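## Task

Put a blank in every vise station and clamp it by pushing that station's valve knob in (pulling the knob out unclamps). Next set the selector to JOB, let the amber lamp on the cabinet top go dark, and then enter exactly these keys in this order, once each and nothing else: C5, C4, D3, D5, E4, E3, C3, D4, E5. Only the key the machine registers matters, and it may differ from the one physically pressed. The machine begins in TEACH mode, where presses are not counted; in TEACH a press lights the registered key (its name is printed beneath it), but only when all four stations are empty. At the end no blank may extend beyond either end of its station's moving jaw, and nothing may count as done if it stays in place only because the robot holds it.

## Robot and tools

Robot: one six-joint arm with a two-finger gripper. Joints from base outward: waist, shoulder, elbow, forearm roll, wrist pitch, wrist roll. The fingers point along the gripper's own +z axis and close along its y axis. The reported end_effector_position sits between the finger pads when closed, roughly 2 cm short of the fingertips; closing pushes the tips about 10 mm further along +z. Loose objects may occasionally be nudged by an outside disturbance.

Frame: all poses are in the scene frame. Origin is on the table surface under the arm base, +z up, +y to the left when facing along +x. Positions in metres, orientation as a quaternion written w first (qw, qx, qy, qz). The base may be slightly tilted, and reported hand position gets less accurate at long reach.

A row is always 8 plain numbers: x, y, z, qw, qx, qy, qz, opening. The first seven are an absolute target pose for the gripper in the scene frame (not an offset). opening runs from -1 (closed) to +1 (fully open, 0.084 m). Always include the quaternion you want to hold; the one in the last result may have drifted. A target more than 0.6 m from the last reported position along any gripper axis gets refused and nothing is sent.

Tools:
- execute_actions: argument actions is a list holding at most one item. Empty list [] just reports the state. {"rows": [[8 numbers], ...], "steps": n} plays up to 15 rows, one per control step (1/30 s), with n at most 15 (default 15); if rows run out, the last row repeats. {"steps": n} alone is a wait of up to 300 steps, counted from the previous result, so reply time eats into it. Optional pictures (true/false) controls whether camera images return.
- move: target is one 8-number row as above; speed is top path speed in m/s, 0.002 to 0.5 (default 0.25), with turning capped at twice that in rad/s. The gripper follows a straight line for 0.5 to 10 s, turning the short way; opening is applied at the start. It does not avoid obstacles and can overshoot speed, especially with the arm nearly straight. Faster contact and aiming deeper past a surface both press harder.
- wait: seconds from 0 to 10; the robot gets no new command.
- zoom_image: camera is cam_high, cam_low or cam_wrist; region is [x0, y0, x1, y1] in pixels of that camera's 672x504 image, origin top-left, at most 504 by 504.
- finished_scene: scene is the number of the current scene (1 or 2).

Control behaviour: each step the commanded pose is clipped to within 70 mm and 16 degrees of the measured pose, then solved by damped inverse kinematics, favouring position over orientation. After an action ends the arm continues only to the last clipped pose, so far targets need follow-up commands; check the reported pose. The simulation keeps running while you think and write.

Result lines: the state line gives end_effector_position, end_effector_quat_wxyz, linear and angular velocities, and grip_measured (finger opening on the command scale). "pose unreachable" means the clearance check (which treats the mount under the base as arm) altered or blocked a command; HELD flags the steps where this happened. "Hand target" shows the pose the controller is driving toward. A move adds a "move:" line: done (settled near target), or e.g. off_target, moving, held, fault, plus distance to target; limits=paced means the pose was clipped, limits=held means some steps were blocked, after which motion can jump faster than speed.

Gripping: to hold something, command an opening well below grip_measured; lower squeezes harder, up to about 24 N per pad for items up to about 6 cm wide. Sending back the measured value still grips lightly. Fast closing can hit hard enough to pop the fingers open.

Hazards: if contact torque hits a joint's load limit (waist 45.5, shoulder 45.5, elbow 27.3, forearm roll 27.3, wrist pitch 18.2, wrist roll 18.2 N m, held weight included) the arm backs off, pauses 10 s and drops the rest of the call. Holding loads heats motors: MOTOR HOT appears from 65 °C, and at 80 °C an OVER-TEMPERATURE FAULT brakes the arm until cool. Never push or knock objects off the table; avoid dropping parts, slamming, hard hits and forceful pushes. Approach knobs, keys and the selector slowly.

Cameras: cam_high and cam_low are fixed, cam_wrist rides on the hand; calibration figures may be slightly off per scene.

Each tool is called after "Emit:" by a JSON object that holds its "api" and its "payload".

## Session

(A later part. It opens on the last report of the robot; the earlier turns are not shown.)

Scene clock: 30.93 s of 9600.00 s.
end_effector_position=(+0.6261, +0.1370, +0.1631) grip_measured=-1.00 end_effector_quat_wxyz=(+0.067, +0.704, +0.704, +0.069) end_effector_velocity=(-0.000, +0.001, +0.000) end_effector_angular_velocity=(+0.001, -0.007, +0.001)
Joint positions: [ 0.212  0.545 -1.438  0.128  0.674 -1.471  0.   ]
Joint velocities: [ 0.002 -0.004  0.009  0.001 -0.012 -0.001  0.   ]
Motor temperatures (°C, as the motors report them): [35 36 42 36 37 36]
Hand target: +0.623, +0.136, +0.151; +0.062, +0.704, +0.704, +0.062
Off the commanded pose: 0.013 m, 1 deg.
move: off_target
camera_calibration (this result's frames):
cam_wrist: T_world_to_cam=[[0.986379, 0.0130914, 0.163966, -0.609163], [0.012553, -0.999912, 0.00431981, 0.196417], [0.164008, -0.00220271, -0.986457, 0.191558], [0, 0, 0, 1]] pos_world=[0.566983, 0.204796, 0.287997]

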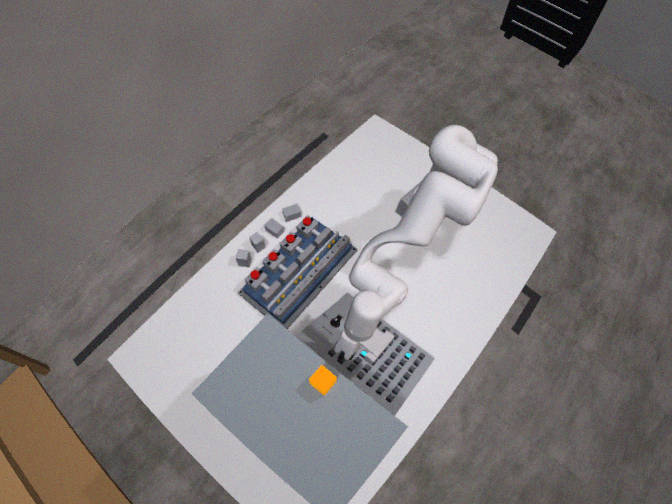

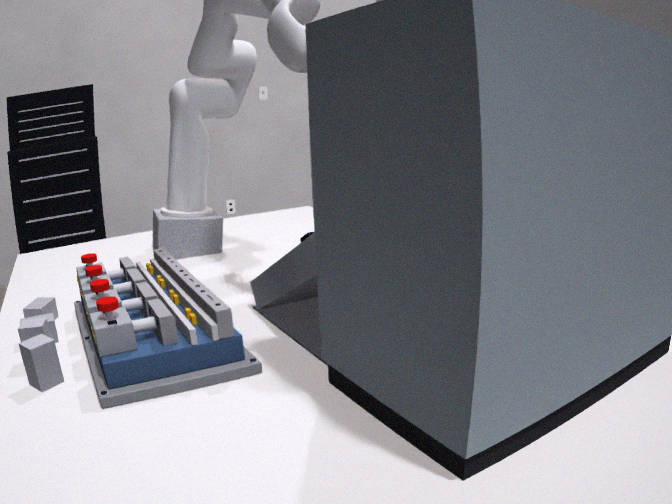

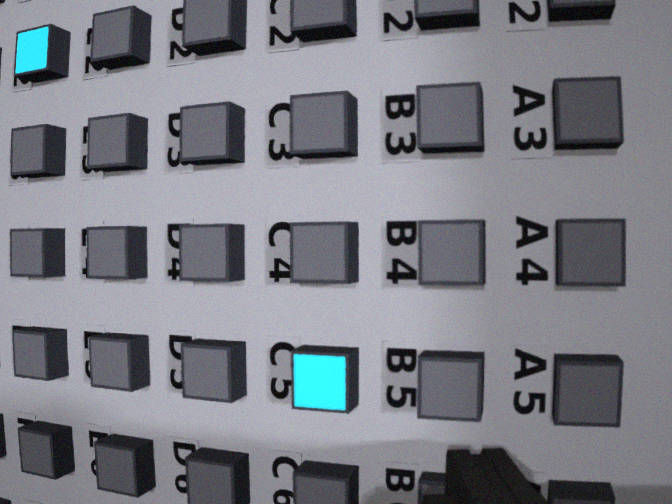

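Emit:
{"api": "move", "payload": {"target": [0.625,0.136,0.19,0.0616,0.7044,0.7044,0.0616,-1], "speed": 0.06}}

Emit:
{"api": "move", "payload": {"target": [0.5925,0.206,0.19,0.0616,0.7044,0.7044,0.0616,-1], "speed": 0.08}}

Emit:
{"api": "move", "payload": {"target": [0.5925,0.206,0.1445,0.0616,0.7044,0.7044,0.0616,-1], "speed": 0.03}}

Emit:
{"api": "move", "payload": {"target": [0.5925,0.206,0.17,0.0616,0.7044,0.7044,0.0616,-1], "speed": 0.06}}

Emit:
{"api": "move", "payload": {"target": [0.56,0.171,0.155,0.0616,0.7044,0.7044,0.0616,-1], "speed": 0.08}}

Emit:
{"api": "move", "payload": {"target": [0.56,0.171,0.1285,0.0616,0.7044,0.7044,0.0616,-1], "speed": 0.03}}

Emit:
{"api": "move", "payload": {"target": [0.55,0.171,0.20,0.0616,0.7044,0.7044,0.0616,-1], "speed": 0.06}}

Scene clock: 35.50 s of 9600.00 s.
end_effector_position=(+0.6245, +0.1361, +0.1887) grip_measured=-1.00 end_effector_quat_wxyz=(+0.061, +0.704, +0.705, +0.061) end_effector_velocity=(+0.002, -0.001, +0.005) end_effector_angular_velocity=(+0.000, -0.005, -0.001)
Joint positions: [ 0.204  0.511 -1.469  0.119  0.76  -1.467  0.   ]
Joint velocities: [-0.002 -0.004 -0.007 -0.001  0.006  0.001  0.   ]
Motor temperatures (°C, as the motors report them): [35 36 42 36 37 36]
Hand target: +0.625, +0.136, +0.190; +0.062, +0.704, +0.704, +0.062
Off the commanded pose: 0.001 m, 0 deg.
After step 90, 0.73 s passed at rest.
move: done
camera_calibration (this result's frames):
cam_wrist: T_world_to_cam=[[0.98937, 0.0127588, 0.144861, -0.61001], [0.0118503, -0.999904, 0.0071326, 0.195296], [0.144938, -0.00534013, -0.989426, 0.229998], [0, 0, 0, 1]] pos_world=[0.567876, 0.204288, 0.31454]

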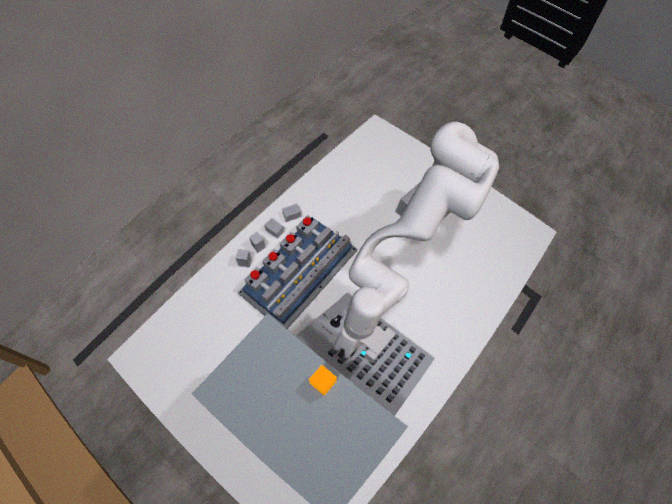

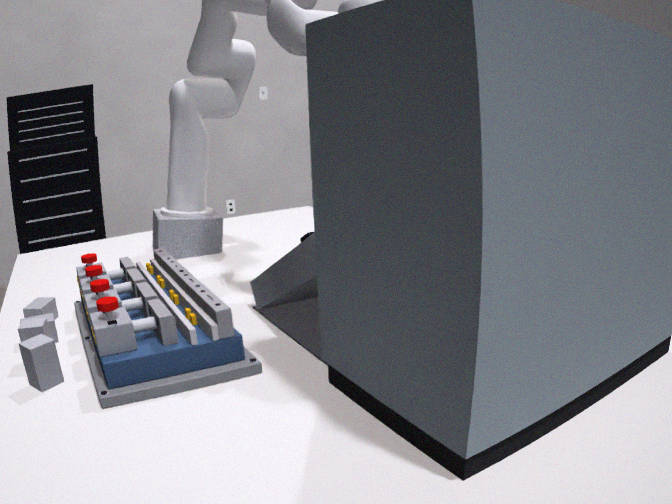

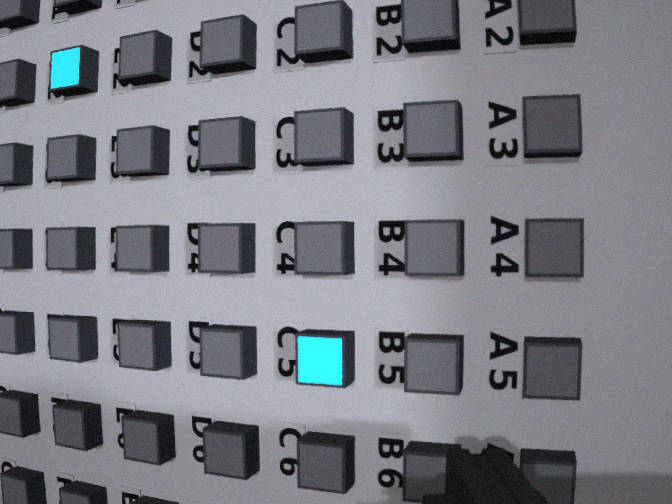

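Scene clock: 36.87 s of 9600.00 s.
end_effector_position=(+0.5928, +0.2056, +0.1899) grip_measured=-1.00 end_effector_quat_wxyz=(+0.062, +0.704, +0.704, +0.061) end_effector_velocity=(-0.000, +0.003, +0.001) end_effector_angular_velocity=(+0.000, -0.004, +0.000)
Joint positions: [ 0.33   0.447 -1.395  0.083  0.738 -1.318  0.   ]
Joint velocities: [ 0.004 -0.002  0.001 -0.002 -0.004  0.006  0.   ]
Motor temperatures (°C, as the motors report them): [35 36 42 36 37 36]
Hand target: +0.593, +0.206, +0.190; +0.062, +0.704, +0.704, +0.061
Off the commanded pose: 0.001 m, 0 deg.
move: done
camera_calibration (this result's frames):
cam_wrist: T_world_to_cam=[[0.98914, 0.0124484, 0.14645, -0.579819], [0.0115134, -0.999908, 0.00723009, 0.265381], [0.146527, -0.00546542, -0.989192, 0.235202], [0, 0, 0, 1]] pos_world=[0.536003, 0.27386, 0.315656]

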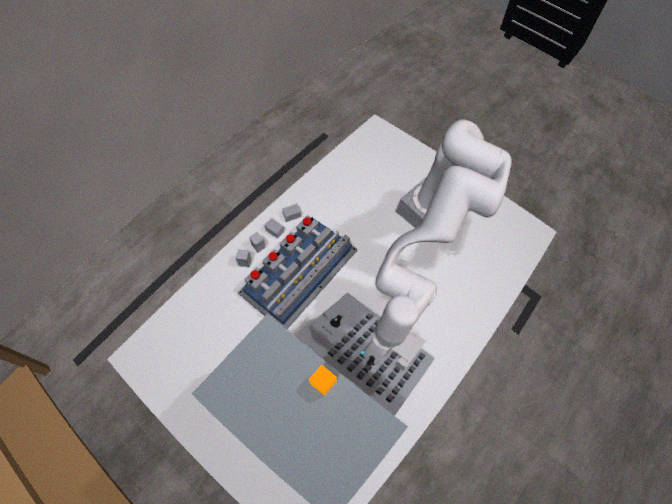

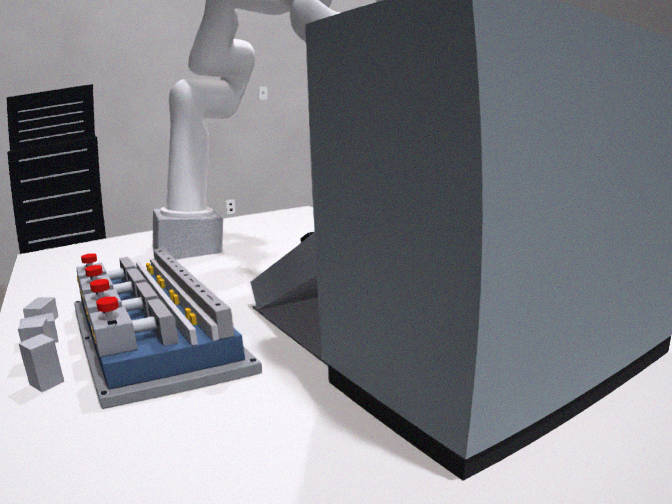

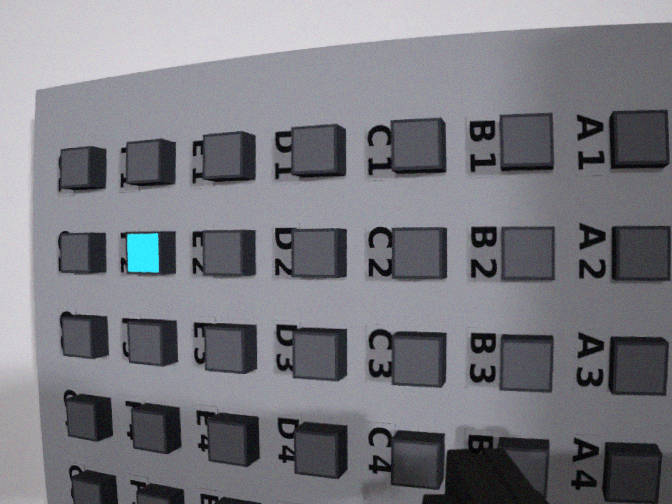

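Scene clock: 38.60 s of 9600.00 s.
end_effector_position=(+0.5941, +0.2065, +0.1491) grip_measured=-1.00 end_effector_quat_wxyz=(+0.063, +0.704, +0.704, +0.064) end_effector_velocity=(+0.001, +0.001, -0.004) end_effector_angular_velocity=(+0.001, -0.002, +0.000)
Joint positions: [ 0.34   0.516 -1.373  0.09   0.639 -1.318  0.   ]
Joint velocities: [ 0.002  0.008  0.001  0.001 -0.012 -0.     0.   ]
Motor temperatures (°C, as the motors report them): [35 36 42 36 37 36]
Hand target: +0.592, +0.206, +0.145; +0.062, +0.704, +0.704, +0.062
Off the commanded pose: 0.005 m, 0 deg.
move: off_target
camera_calibration (this result's frames):
cam_wrist: T_world_to_cam=[[0.988186, 0.0123897, 0.152757, -0.575467], [0.0117194, -0.999917, 0.00528764, 0.266713], [0.152809, -0.00343496, -0.98825, 0.190322], [0, 0, 0, 1]] pos_world=[0.53646, 0.274475, 0.274582]

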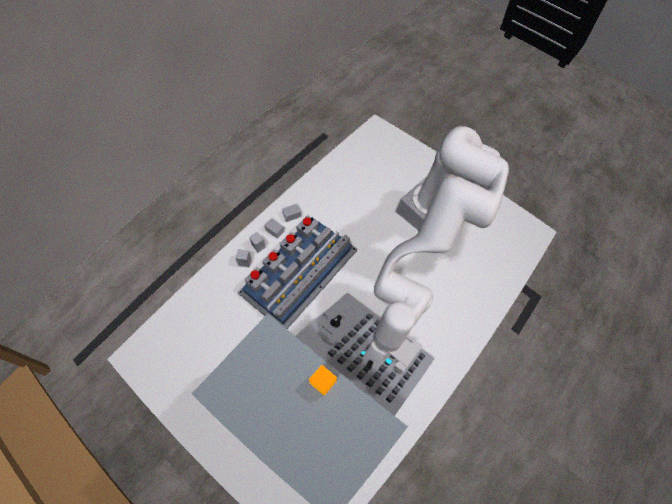

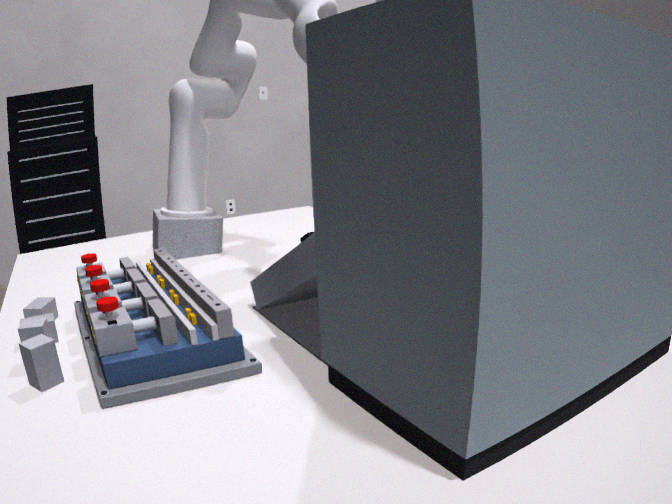

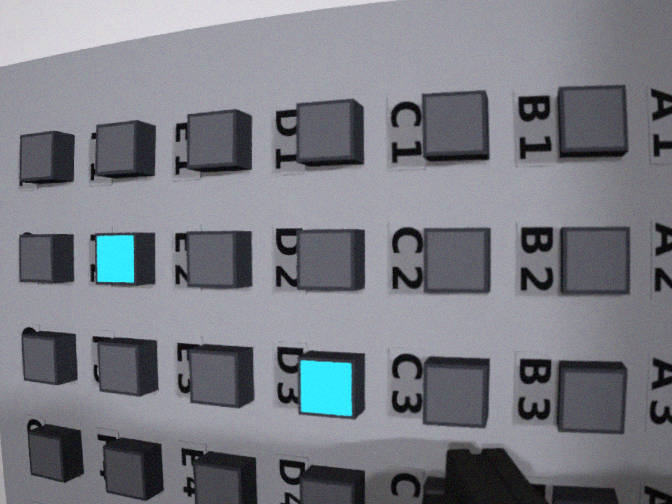

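Scene clock: 39.43 s of 9600.00 s.
end_effector_position=(+0.5923, +0.2059, +0.1692) grip_measured=-1.00 end_effector_quat_wxyz=(+0.061, +0.704, +0.704, +0.061) end_effector_velocity=(-0.000, +0.000, +0.003) end_effector_angular_velocity=(-0.000, +0.001, +0.000)
Joint positions: [ 0.335  0.479 -1.381  0.086  0.692 -1.318  0.   ]
Joint velocities: [-0.001 -0.005 -0.002 -0.     0.009 -0.     0.   ]
Motor temperatures (°C, as the motors report them): [35 36 42 36 37 36]
Hand target: +0.593, +0.206, +0.170; +0.062, +0.704, +0.704, +0.062
Off the commanded pose: 0.001 m, 0 deg.
move: done
camera_calibration (this result's frames):
cam_wrist: T_world_to_cam=[[0.989247, 0.012619, 0.145708, -0.576241], [0.0116973, -0.999906, 0.00718062, 0.265777], [0.145785, -0.00539901, -0.989302, 0.215247], [0, 0, 0, 1]] pos_world=[0.535556, 0.274186, 0.294999]

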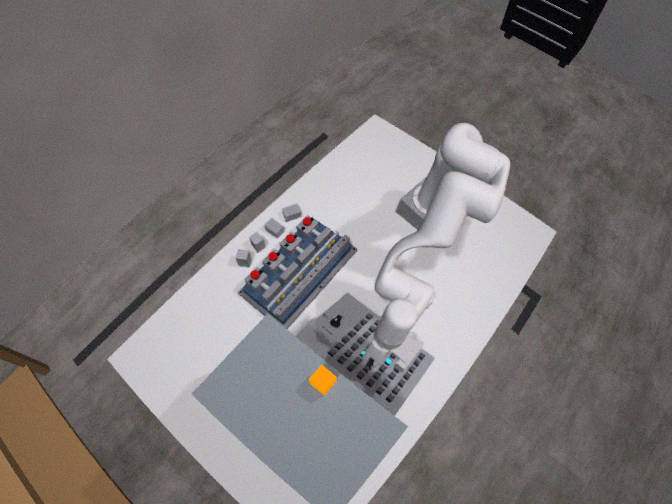

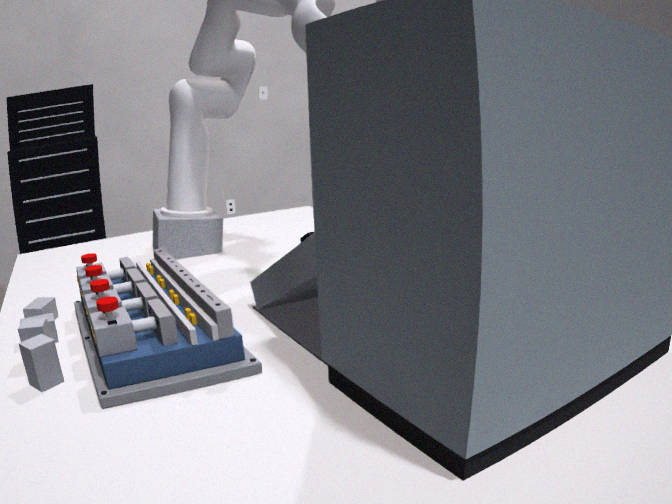

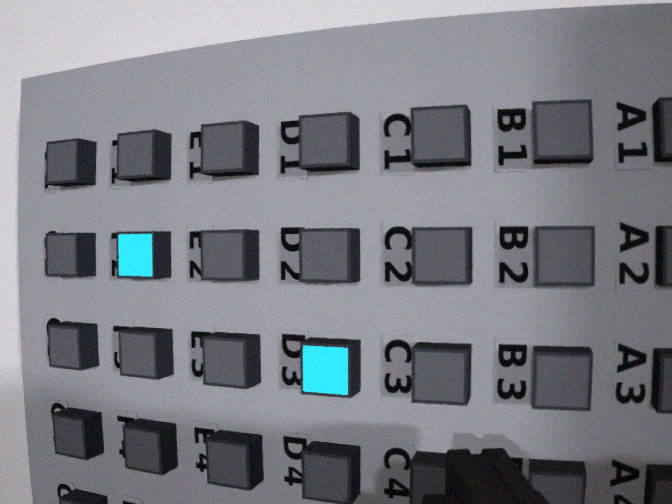

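Scene clock: 40.47 s of 9600.00 s.
end_effector_position=(+0.5601, +0.1713, +0.1553) grip_measured=-1.00 end_effector_quat_wxyz=(+0.062, +0.704, +0.704, +0.062) end_effector_velocity=(-0.003, -0.002, -0.002) end_effector_angular_velocity=(-0.000, +0.003, +0.000)
Joint positions: [ 0.298  0.388 -1.181  0.113  0.585 -1.381  0.   ]
Joint velocities: [-0.002 -0.005  0.013  0.003 -0.006 -0.005  0.   ]
Motor temperatures (°C, as the motors report them): [35 36 42 36 37 36]
Hand target: +0.560, +0.171, +0.155; +0.062, +0.704, +0.704, +0.062
Off the commanded pose: 0.000 m, 0 deg.
move: done
camera_calibration (this result's frames):
cam_wrist: T_world_to_cam=[[0.989068, 0.0125701, 0.146927, -0.542041], [0.0116663, -0.999907, 0.00701147, 0.231711], [0.147001, -0.00522072, -0.989123, 0.205194], [0, 0, 0, 1]] pos_world=[0.503248, 0.239574, 0.280978]

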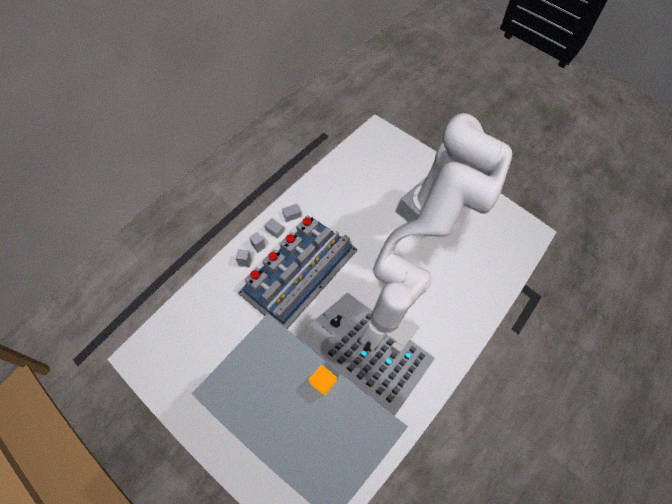

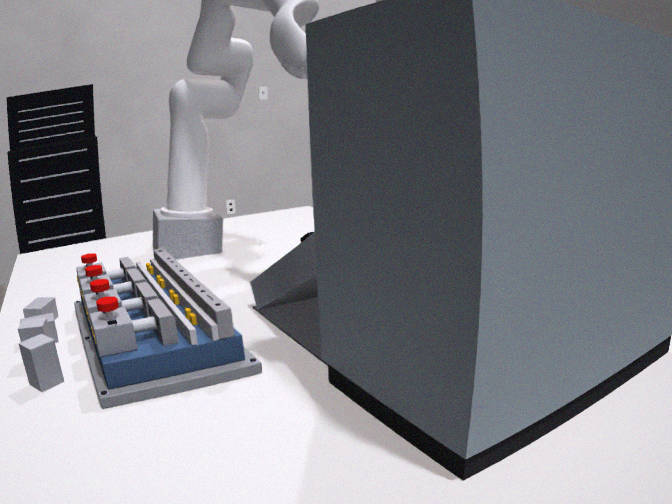

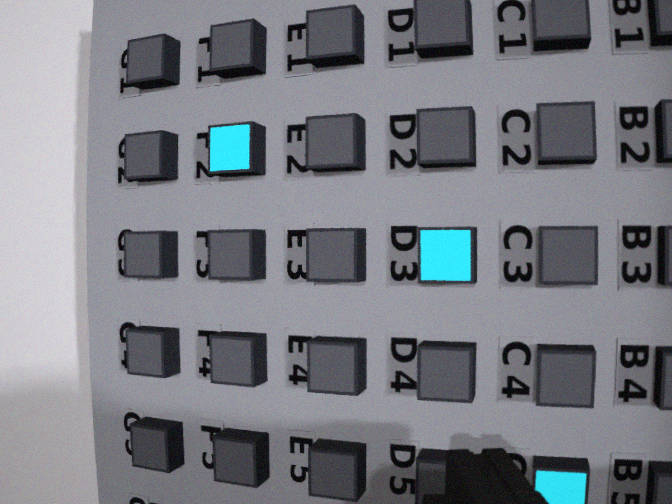

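Scene clock: 41.60 s of 9600.00 s.
end_effector_position=(+0.5616, +0.1715, +0.1329) grip_measured=-1.00 end_effector_quat_wxyz=(+0.063, +0.704, +0.704, +0.064) end_effector_velocity=(-0.000, +0.000, -0.003) end_effector_angular_velocity=(+0.001, -0.001, -0.000)
Joint positions: [ 0.304  0.434 -1.175  0.122  0.527 -1.386  0.   ]
Joint velocities: [ 0.001  0.007  0.002  0.002 -0.01  -0.001  0.   ]
Motor temperatures (°C, as the motors report them): [35 36 42 36 37 36]
Hand target: +0.560, +0.171, +0.129; +0.062, +0.704, +0.704, +0.062
Off the commanded pose: 0.005 m, 0 deg.
move: off_target
camera_calibration (this result's frames):
cam_wrist: T_world_to_cam=[[0.988236, 0.0124222, 0.152429, -0.540427], [0.0117271, -0.999916, 0.00545827, 0.232153], [0.152484, -0.00360651, -0.988299, 0.179399], [0, 0, 0, 1]] pos_world=[0.503992, 0.239494, 0.258409]

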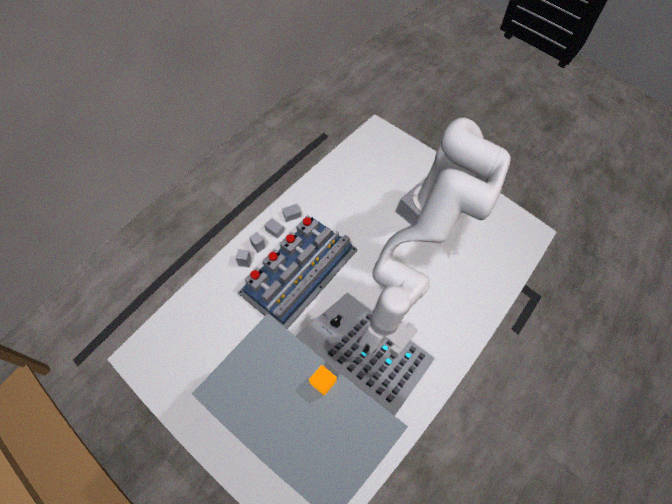

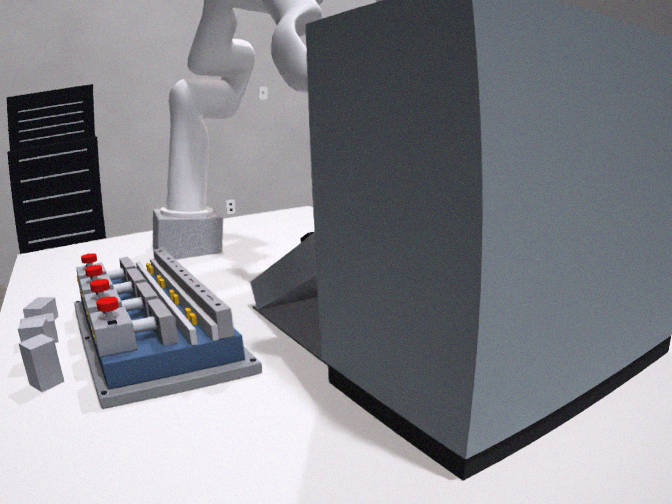

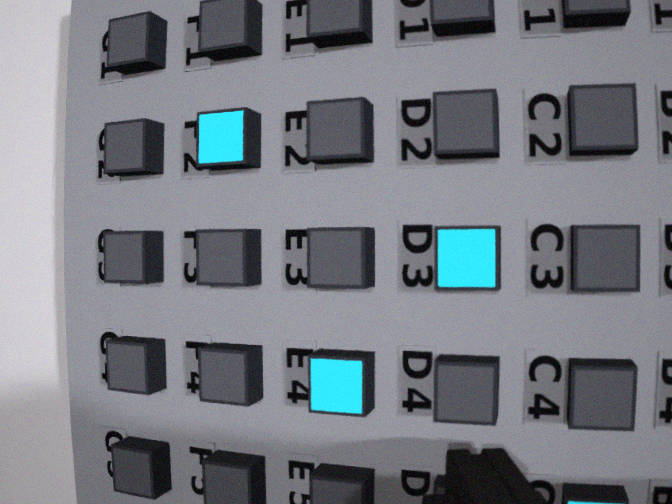

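Scene clock: 43.10 s of 9600.00 s.
end_effector_position=(+0.5500, +0.1711, +0.1993) grip_measured=-1.00 end_effector_quat_wxyz=(+0.061, +0.704, +0.704, +0.061) end_effector_velocity=(-0.000, +0.000, +0.003) end_effector_angular_velocity=(+0.000, -0.001, -0.000)
Joint positions: [ 0.291  0.28  -1.164  0.103  0.678 -1.374  0.   ]
Joint velocities: [-0.    -0.005 -0.001 -0.001  0.005  0.001  0.   ]
Motor temperatures (°C, as the motors report them): [35 36 42 36 37 36]
Hand target: +0.550, +0.171, +0.200; +0.062, +0.704, +0.704, +0.062
Off the commanded pose: 0.001 m, 0 deg.
move: done
camera_calibration (this result's frames):
cam_wrist: T_world_to_cam=[[0.989209, 0.0126801, 0.145962, -0.538404], [0.011797, -0.999907, 0.00691427, 0.231194], [0.146036, -0.00511774, -0.989266, 0.250784], [0, 0, 0, 1]] pos_world=[0.493243, 0.239283, 0.32508]

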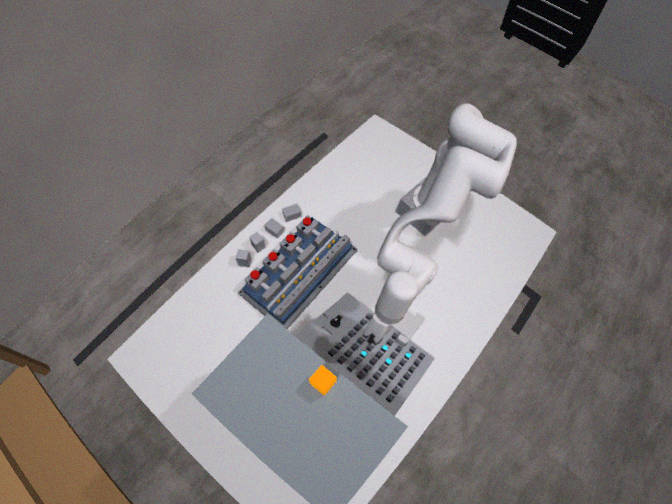

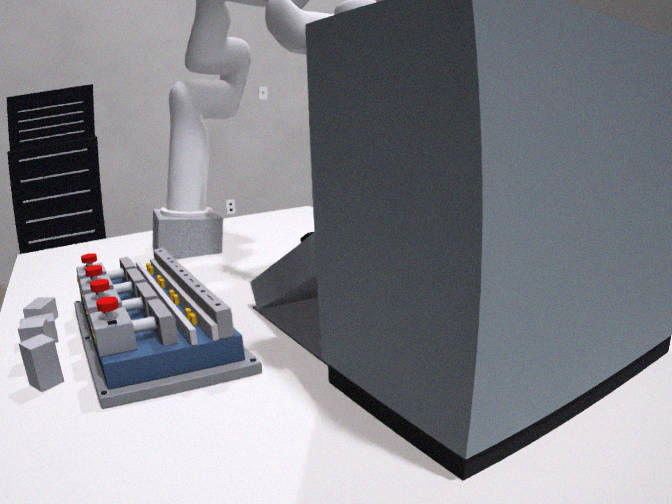

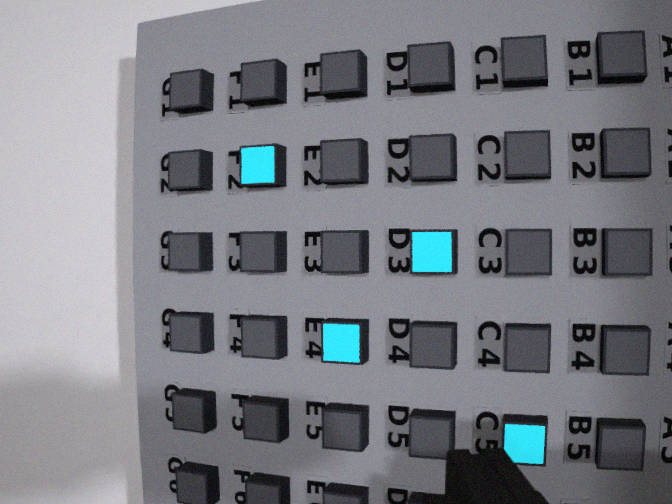

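Emit:
{"api": "move", "payload": {"target": [0.48,-0.05,0.27,0,1,0,0,1], "speed": 0.3}}

Emit:
{"api": "move", "payload": {"target": [0.42,-0.33,0.27,0,1,0,0,1], "speed": 0.3}}

Scene clock: 48.00 s of 9600.00 s.
end_effector_position=(+0.4797, -0.0490, +0.2699) grip_measured=+1.00 end_effector_quat_wxyz=(-0.000, +1.000, +0.001, +0.000) end_effector_velocity=(-0.000, -0.002, +0.001) end_effector_angular_velocity=(+0.000, +0.001, -0.015)
Joint positions: [-0.166  0.083 -1.104  0.137  1.037 -0.27   0.084]
Joint velocities: [-0.005  0.    -0.003 -0.     0.005  0.01  -0.   ]
Motor temperatures (°C, as the motors report them): [35 36 42 36 37 36]
Hand target: +0.480, -0.049, +0.270; -0.000, +1.000, +0.000, +0.000
Off the commanded pose: 0.001 m, 0 deg.
move: done
camera_calibration (this result's frames):
cam_wrist: T_world_to_cam=[[0.014447, -0.999505, -0.0279466, -0.0114636], [-0.999885, -0.0145725, 0.00429193, 0.545731], [-0.00469706, 0.0278814, -0.9996, 0.40648], [0, 0, 0, 1]] pos_world=[0.547742, -0.0148385, 0.403655]

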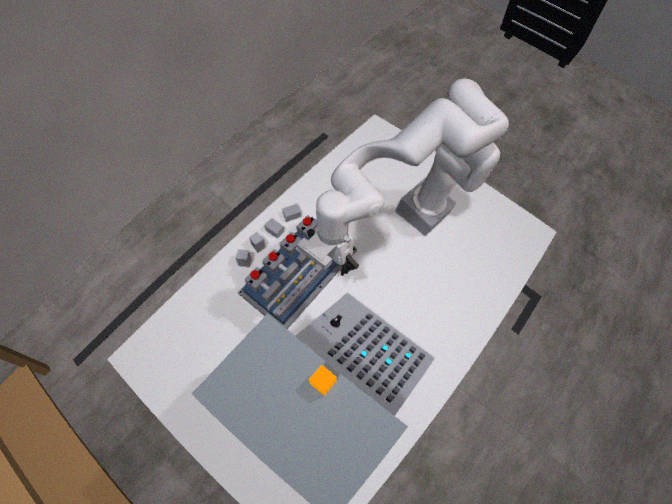

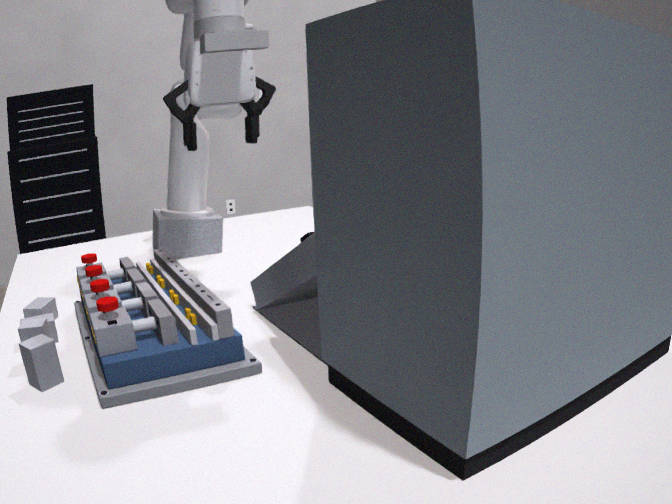

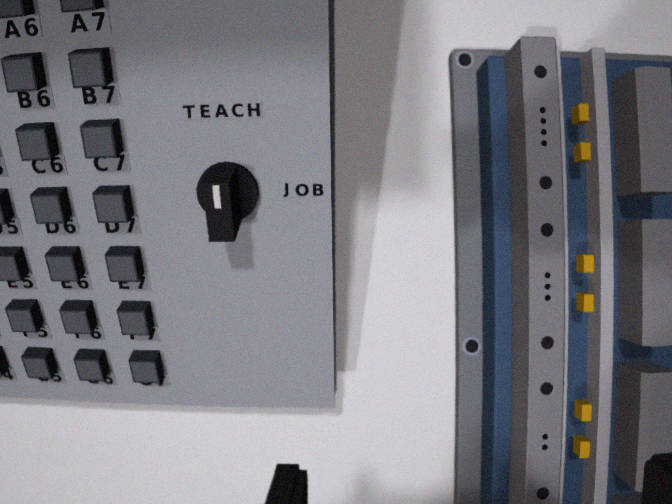

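Scene clock: 49.60 s of 9600.00 s.
end_effector_position=(+0.4197, -0.3291, +0.2700) grip_measured=+1.00 end_effector_quat_wxyz=(-0.000, +1.000, +0.000, +0.001) end_effector_velocity=(-0.001, -0.003, -0.001) end_effector_angular_velocity=(+0.003, +0.002, -0.001)
Joint positions: [-0.701  0.366 -1.398  0.107  1.104 -0.785  0.084]
Joint velocities: [-0.005  0.009 -0.01  -0.     0.006 -0.004  0.   ]
Motor temperatures (°C, as the motors report them): [35 36 42 36 37 36]
Hand target: +0.420, -0.330, +0.270; -0.000, +1.000, +0.000, +0.001
Off the commanded pose: 0.001 m, 0 deg.
move: done
camera_calibration (this result's frames):
cam_wrist: T_world_to_cam=[[0.0132238, -0.999526, -0.0277843, -0.29003], [-0.999905, -0.0133256, 0.00348232, 0.482307], [-0.00385092, 0.0277356, -0.999608, 0.413701], [0, 0, 0, 1]] pos_world=[0.48769, -0.29494, 0.403801]

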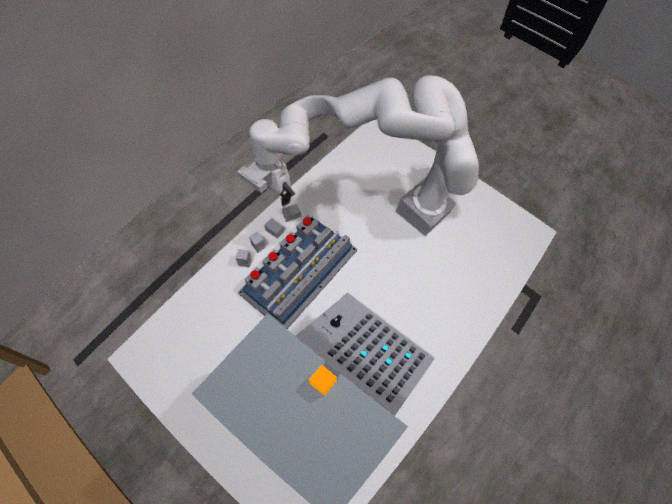

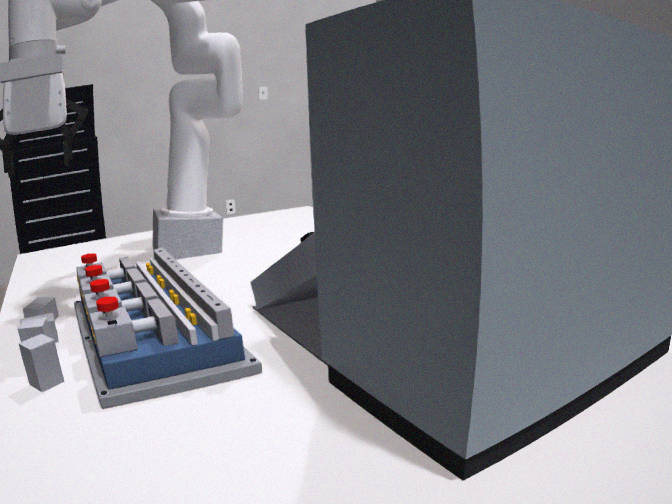

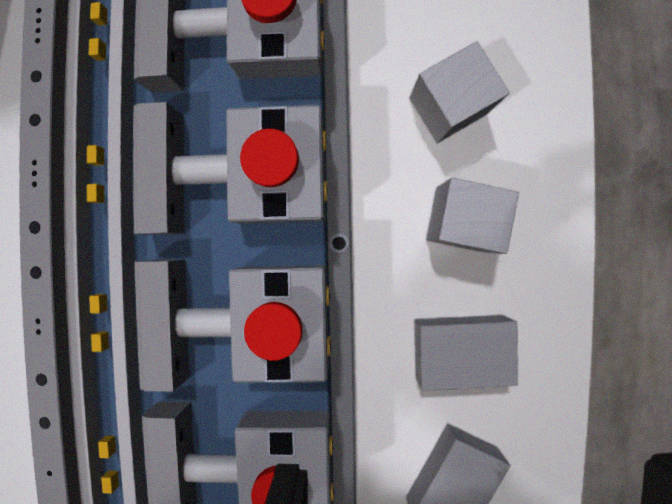

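Emit:
{"api": "zoom_image", "payload": {"camera": "cam_low", "region": [0,240,280,420]}}

Emit:
{"api": "move", "payload": {"target": [0.34,-0.33,0.27,0,1,0,0,1], "speed": 0.2}}

Region (0, 240, 280, 420) of cam_low's 672x504 image, scaled by 1.800, with more detail than that image has; it fills the top 324 rows of this view, and the rest is white.

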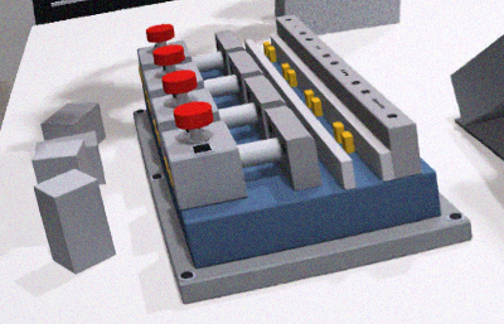

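Scene clock: 57.50 s of 9600.00 s.
end_effector_position=(+0.3404, -0.3297, +0.2700) grip_measured=+1.00 end_effector_quat_wxyz=(-0.000, +1.000, +0.000, +0.000) end_effector_velocity=(-0.002, -0.001, +0.001) end_effector_angular_velocity=(-0.003, -0.003, -0.000)
Joint positions: [-0.806  0.187 -1.147  0.101  1.043 -0.892  0.084]
Joint velocities: [-0.004 -0.007  0.008  0.    -0.006 -0.004  0.   ]
Motor temperatures (°C, as the motors report them): [35 37 43 36 37 36]
Hand target: +0.340, -0.330, +0.270; -0.000, +1.000, -0.000, +0.000
Off the commanded pose: 0.001 m, 0 deg.
After step 90, 3.93 s passed at rest.
move: done
camera_calibration (this result's frames):
cam_wrist: T_world_to_cam=[[0.0127504, -0.999542, -0.0274466, -0.289519], [-0.999905, -0.0128866, 0.00479109, 0.402813], [-0.00514259, 0.0273829, -0.999612, 0.413673], [0, 0, 0, 1]] pos_world=[0.408594, -0.295524, 0.403636]

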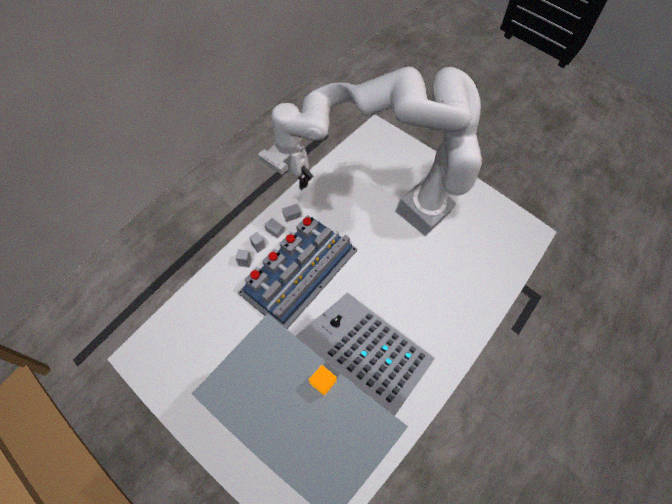

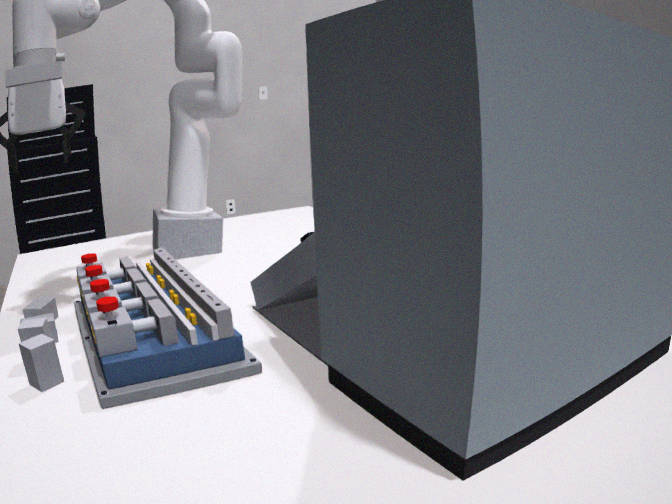

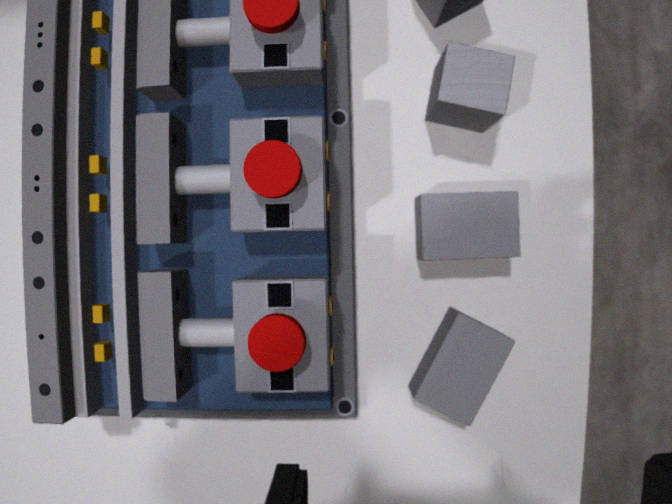

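Emit:
{"api": "move", "payload": {"target": [0.39,-0.20,0.18,0,1,0,0,1], "speed": 0.2}}

Scene clock: 62.90 s of 9600.00 s.
end_effector_position=(+0.3898, -0.2006, +0.1805) grip_measured=+1.00 end_effector_quat_wxyz=(+0.000, +1.000, -0.000, -0.000) end_effector_velocity=(+0.000, +0.003, -0.002) end_effector_angular_velocity=(+0.001, +0.003, +0.000)
Joint positions: [-0.506  0.159 -0.865  0.153  0.762 -0.65   0.084]
Joint velocities: [ 0.006  0.002  0.003  0.    -0.003  0.005 -0.   ]
Motor temperatures (°C, as the motors report them): [35 37 43 36 37 36]
Hand target: +0.390, -0.200, +0.180; +0.000, +1.000, -0.000, -0.000
Off the commanded pose: 0.001 m, 0 deg.
After step 90, 1.00 s passed at rest.
move: done
camera_calibration (this result's frames):
cam_wrist: T_world_to_cam=[[0.0119435, -0.999576, -0.0265415, -0.163402], [-0.999913, -0.0120884, 0.00530326, 0.454416], [-0.00562186, 0.0264758, -0.999634, 0.320952], [0, 0, 0, 1]] pos_world=[0.458132, -0.166337, 0.314088]

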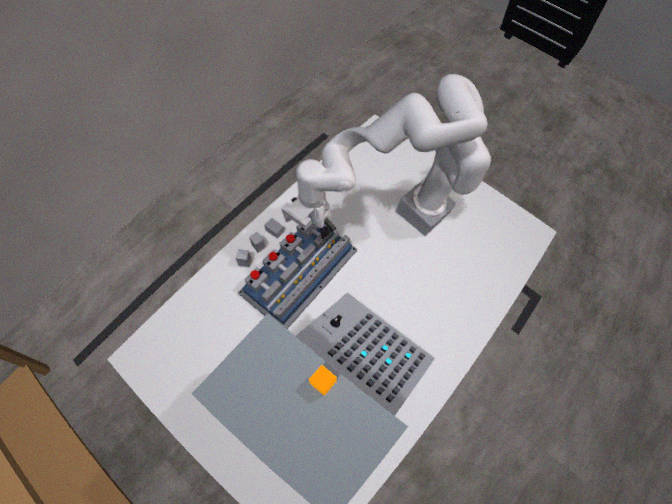

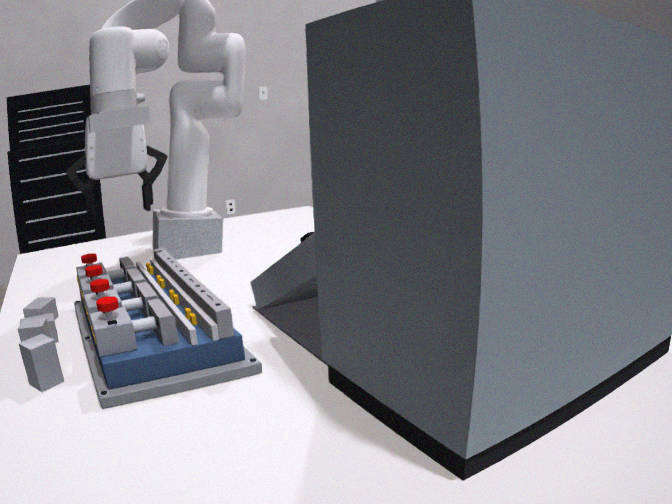

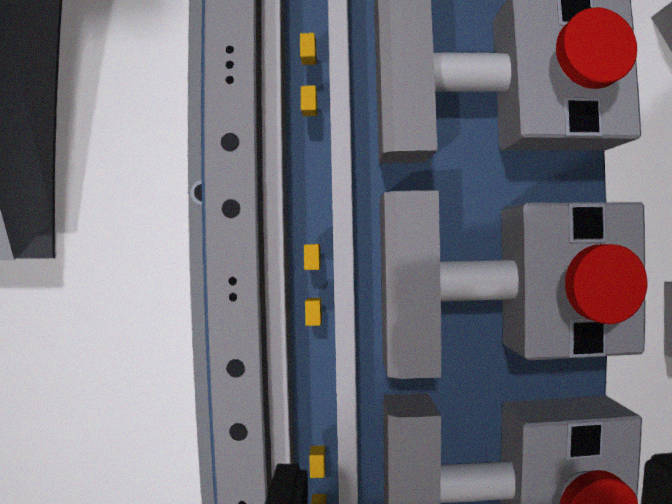

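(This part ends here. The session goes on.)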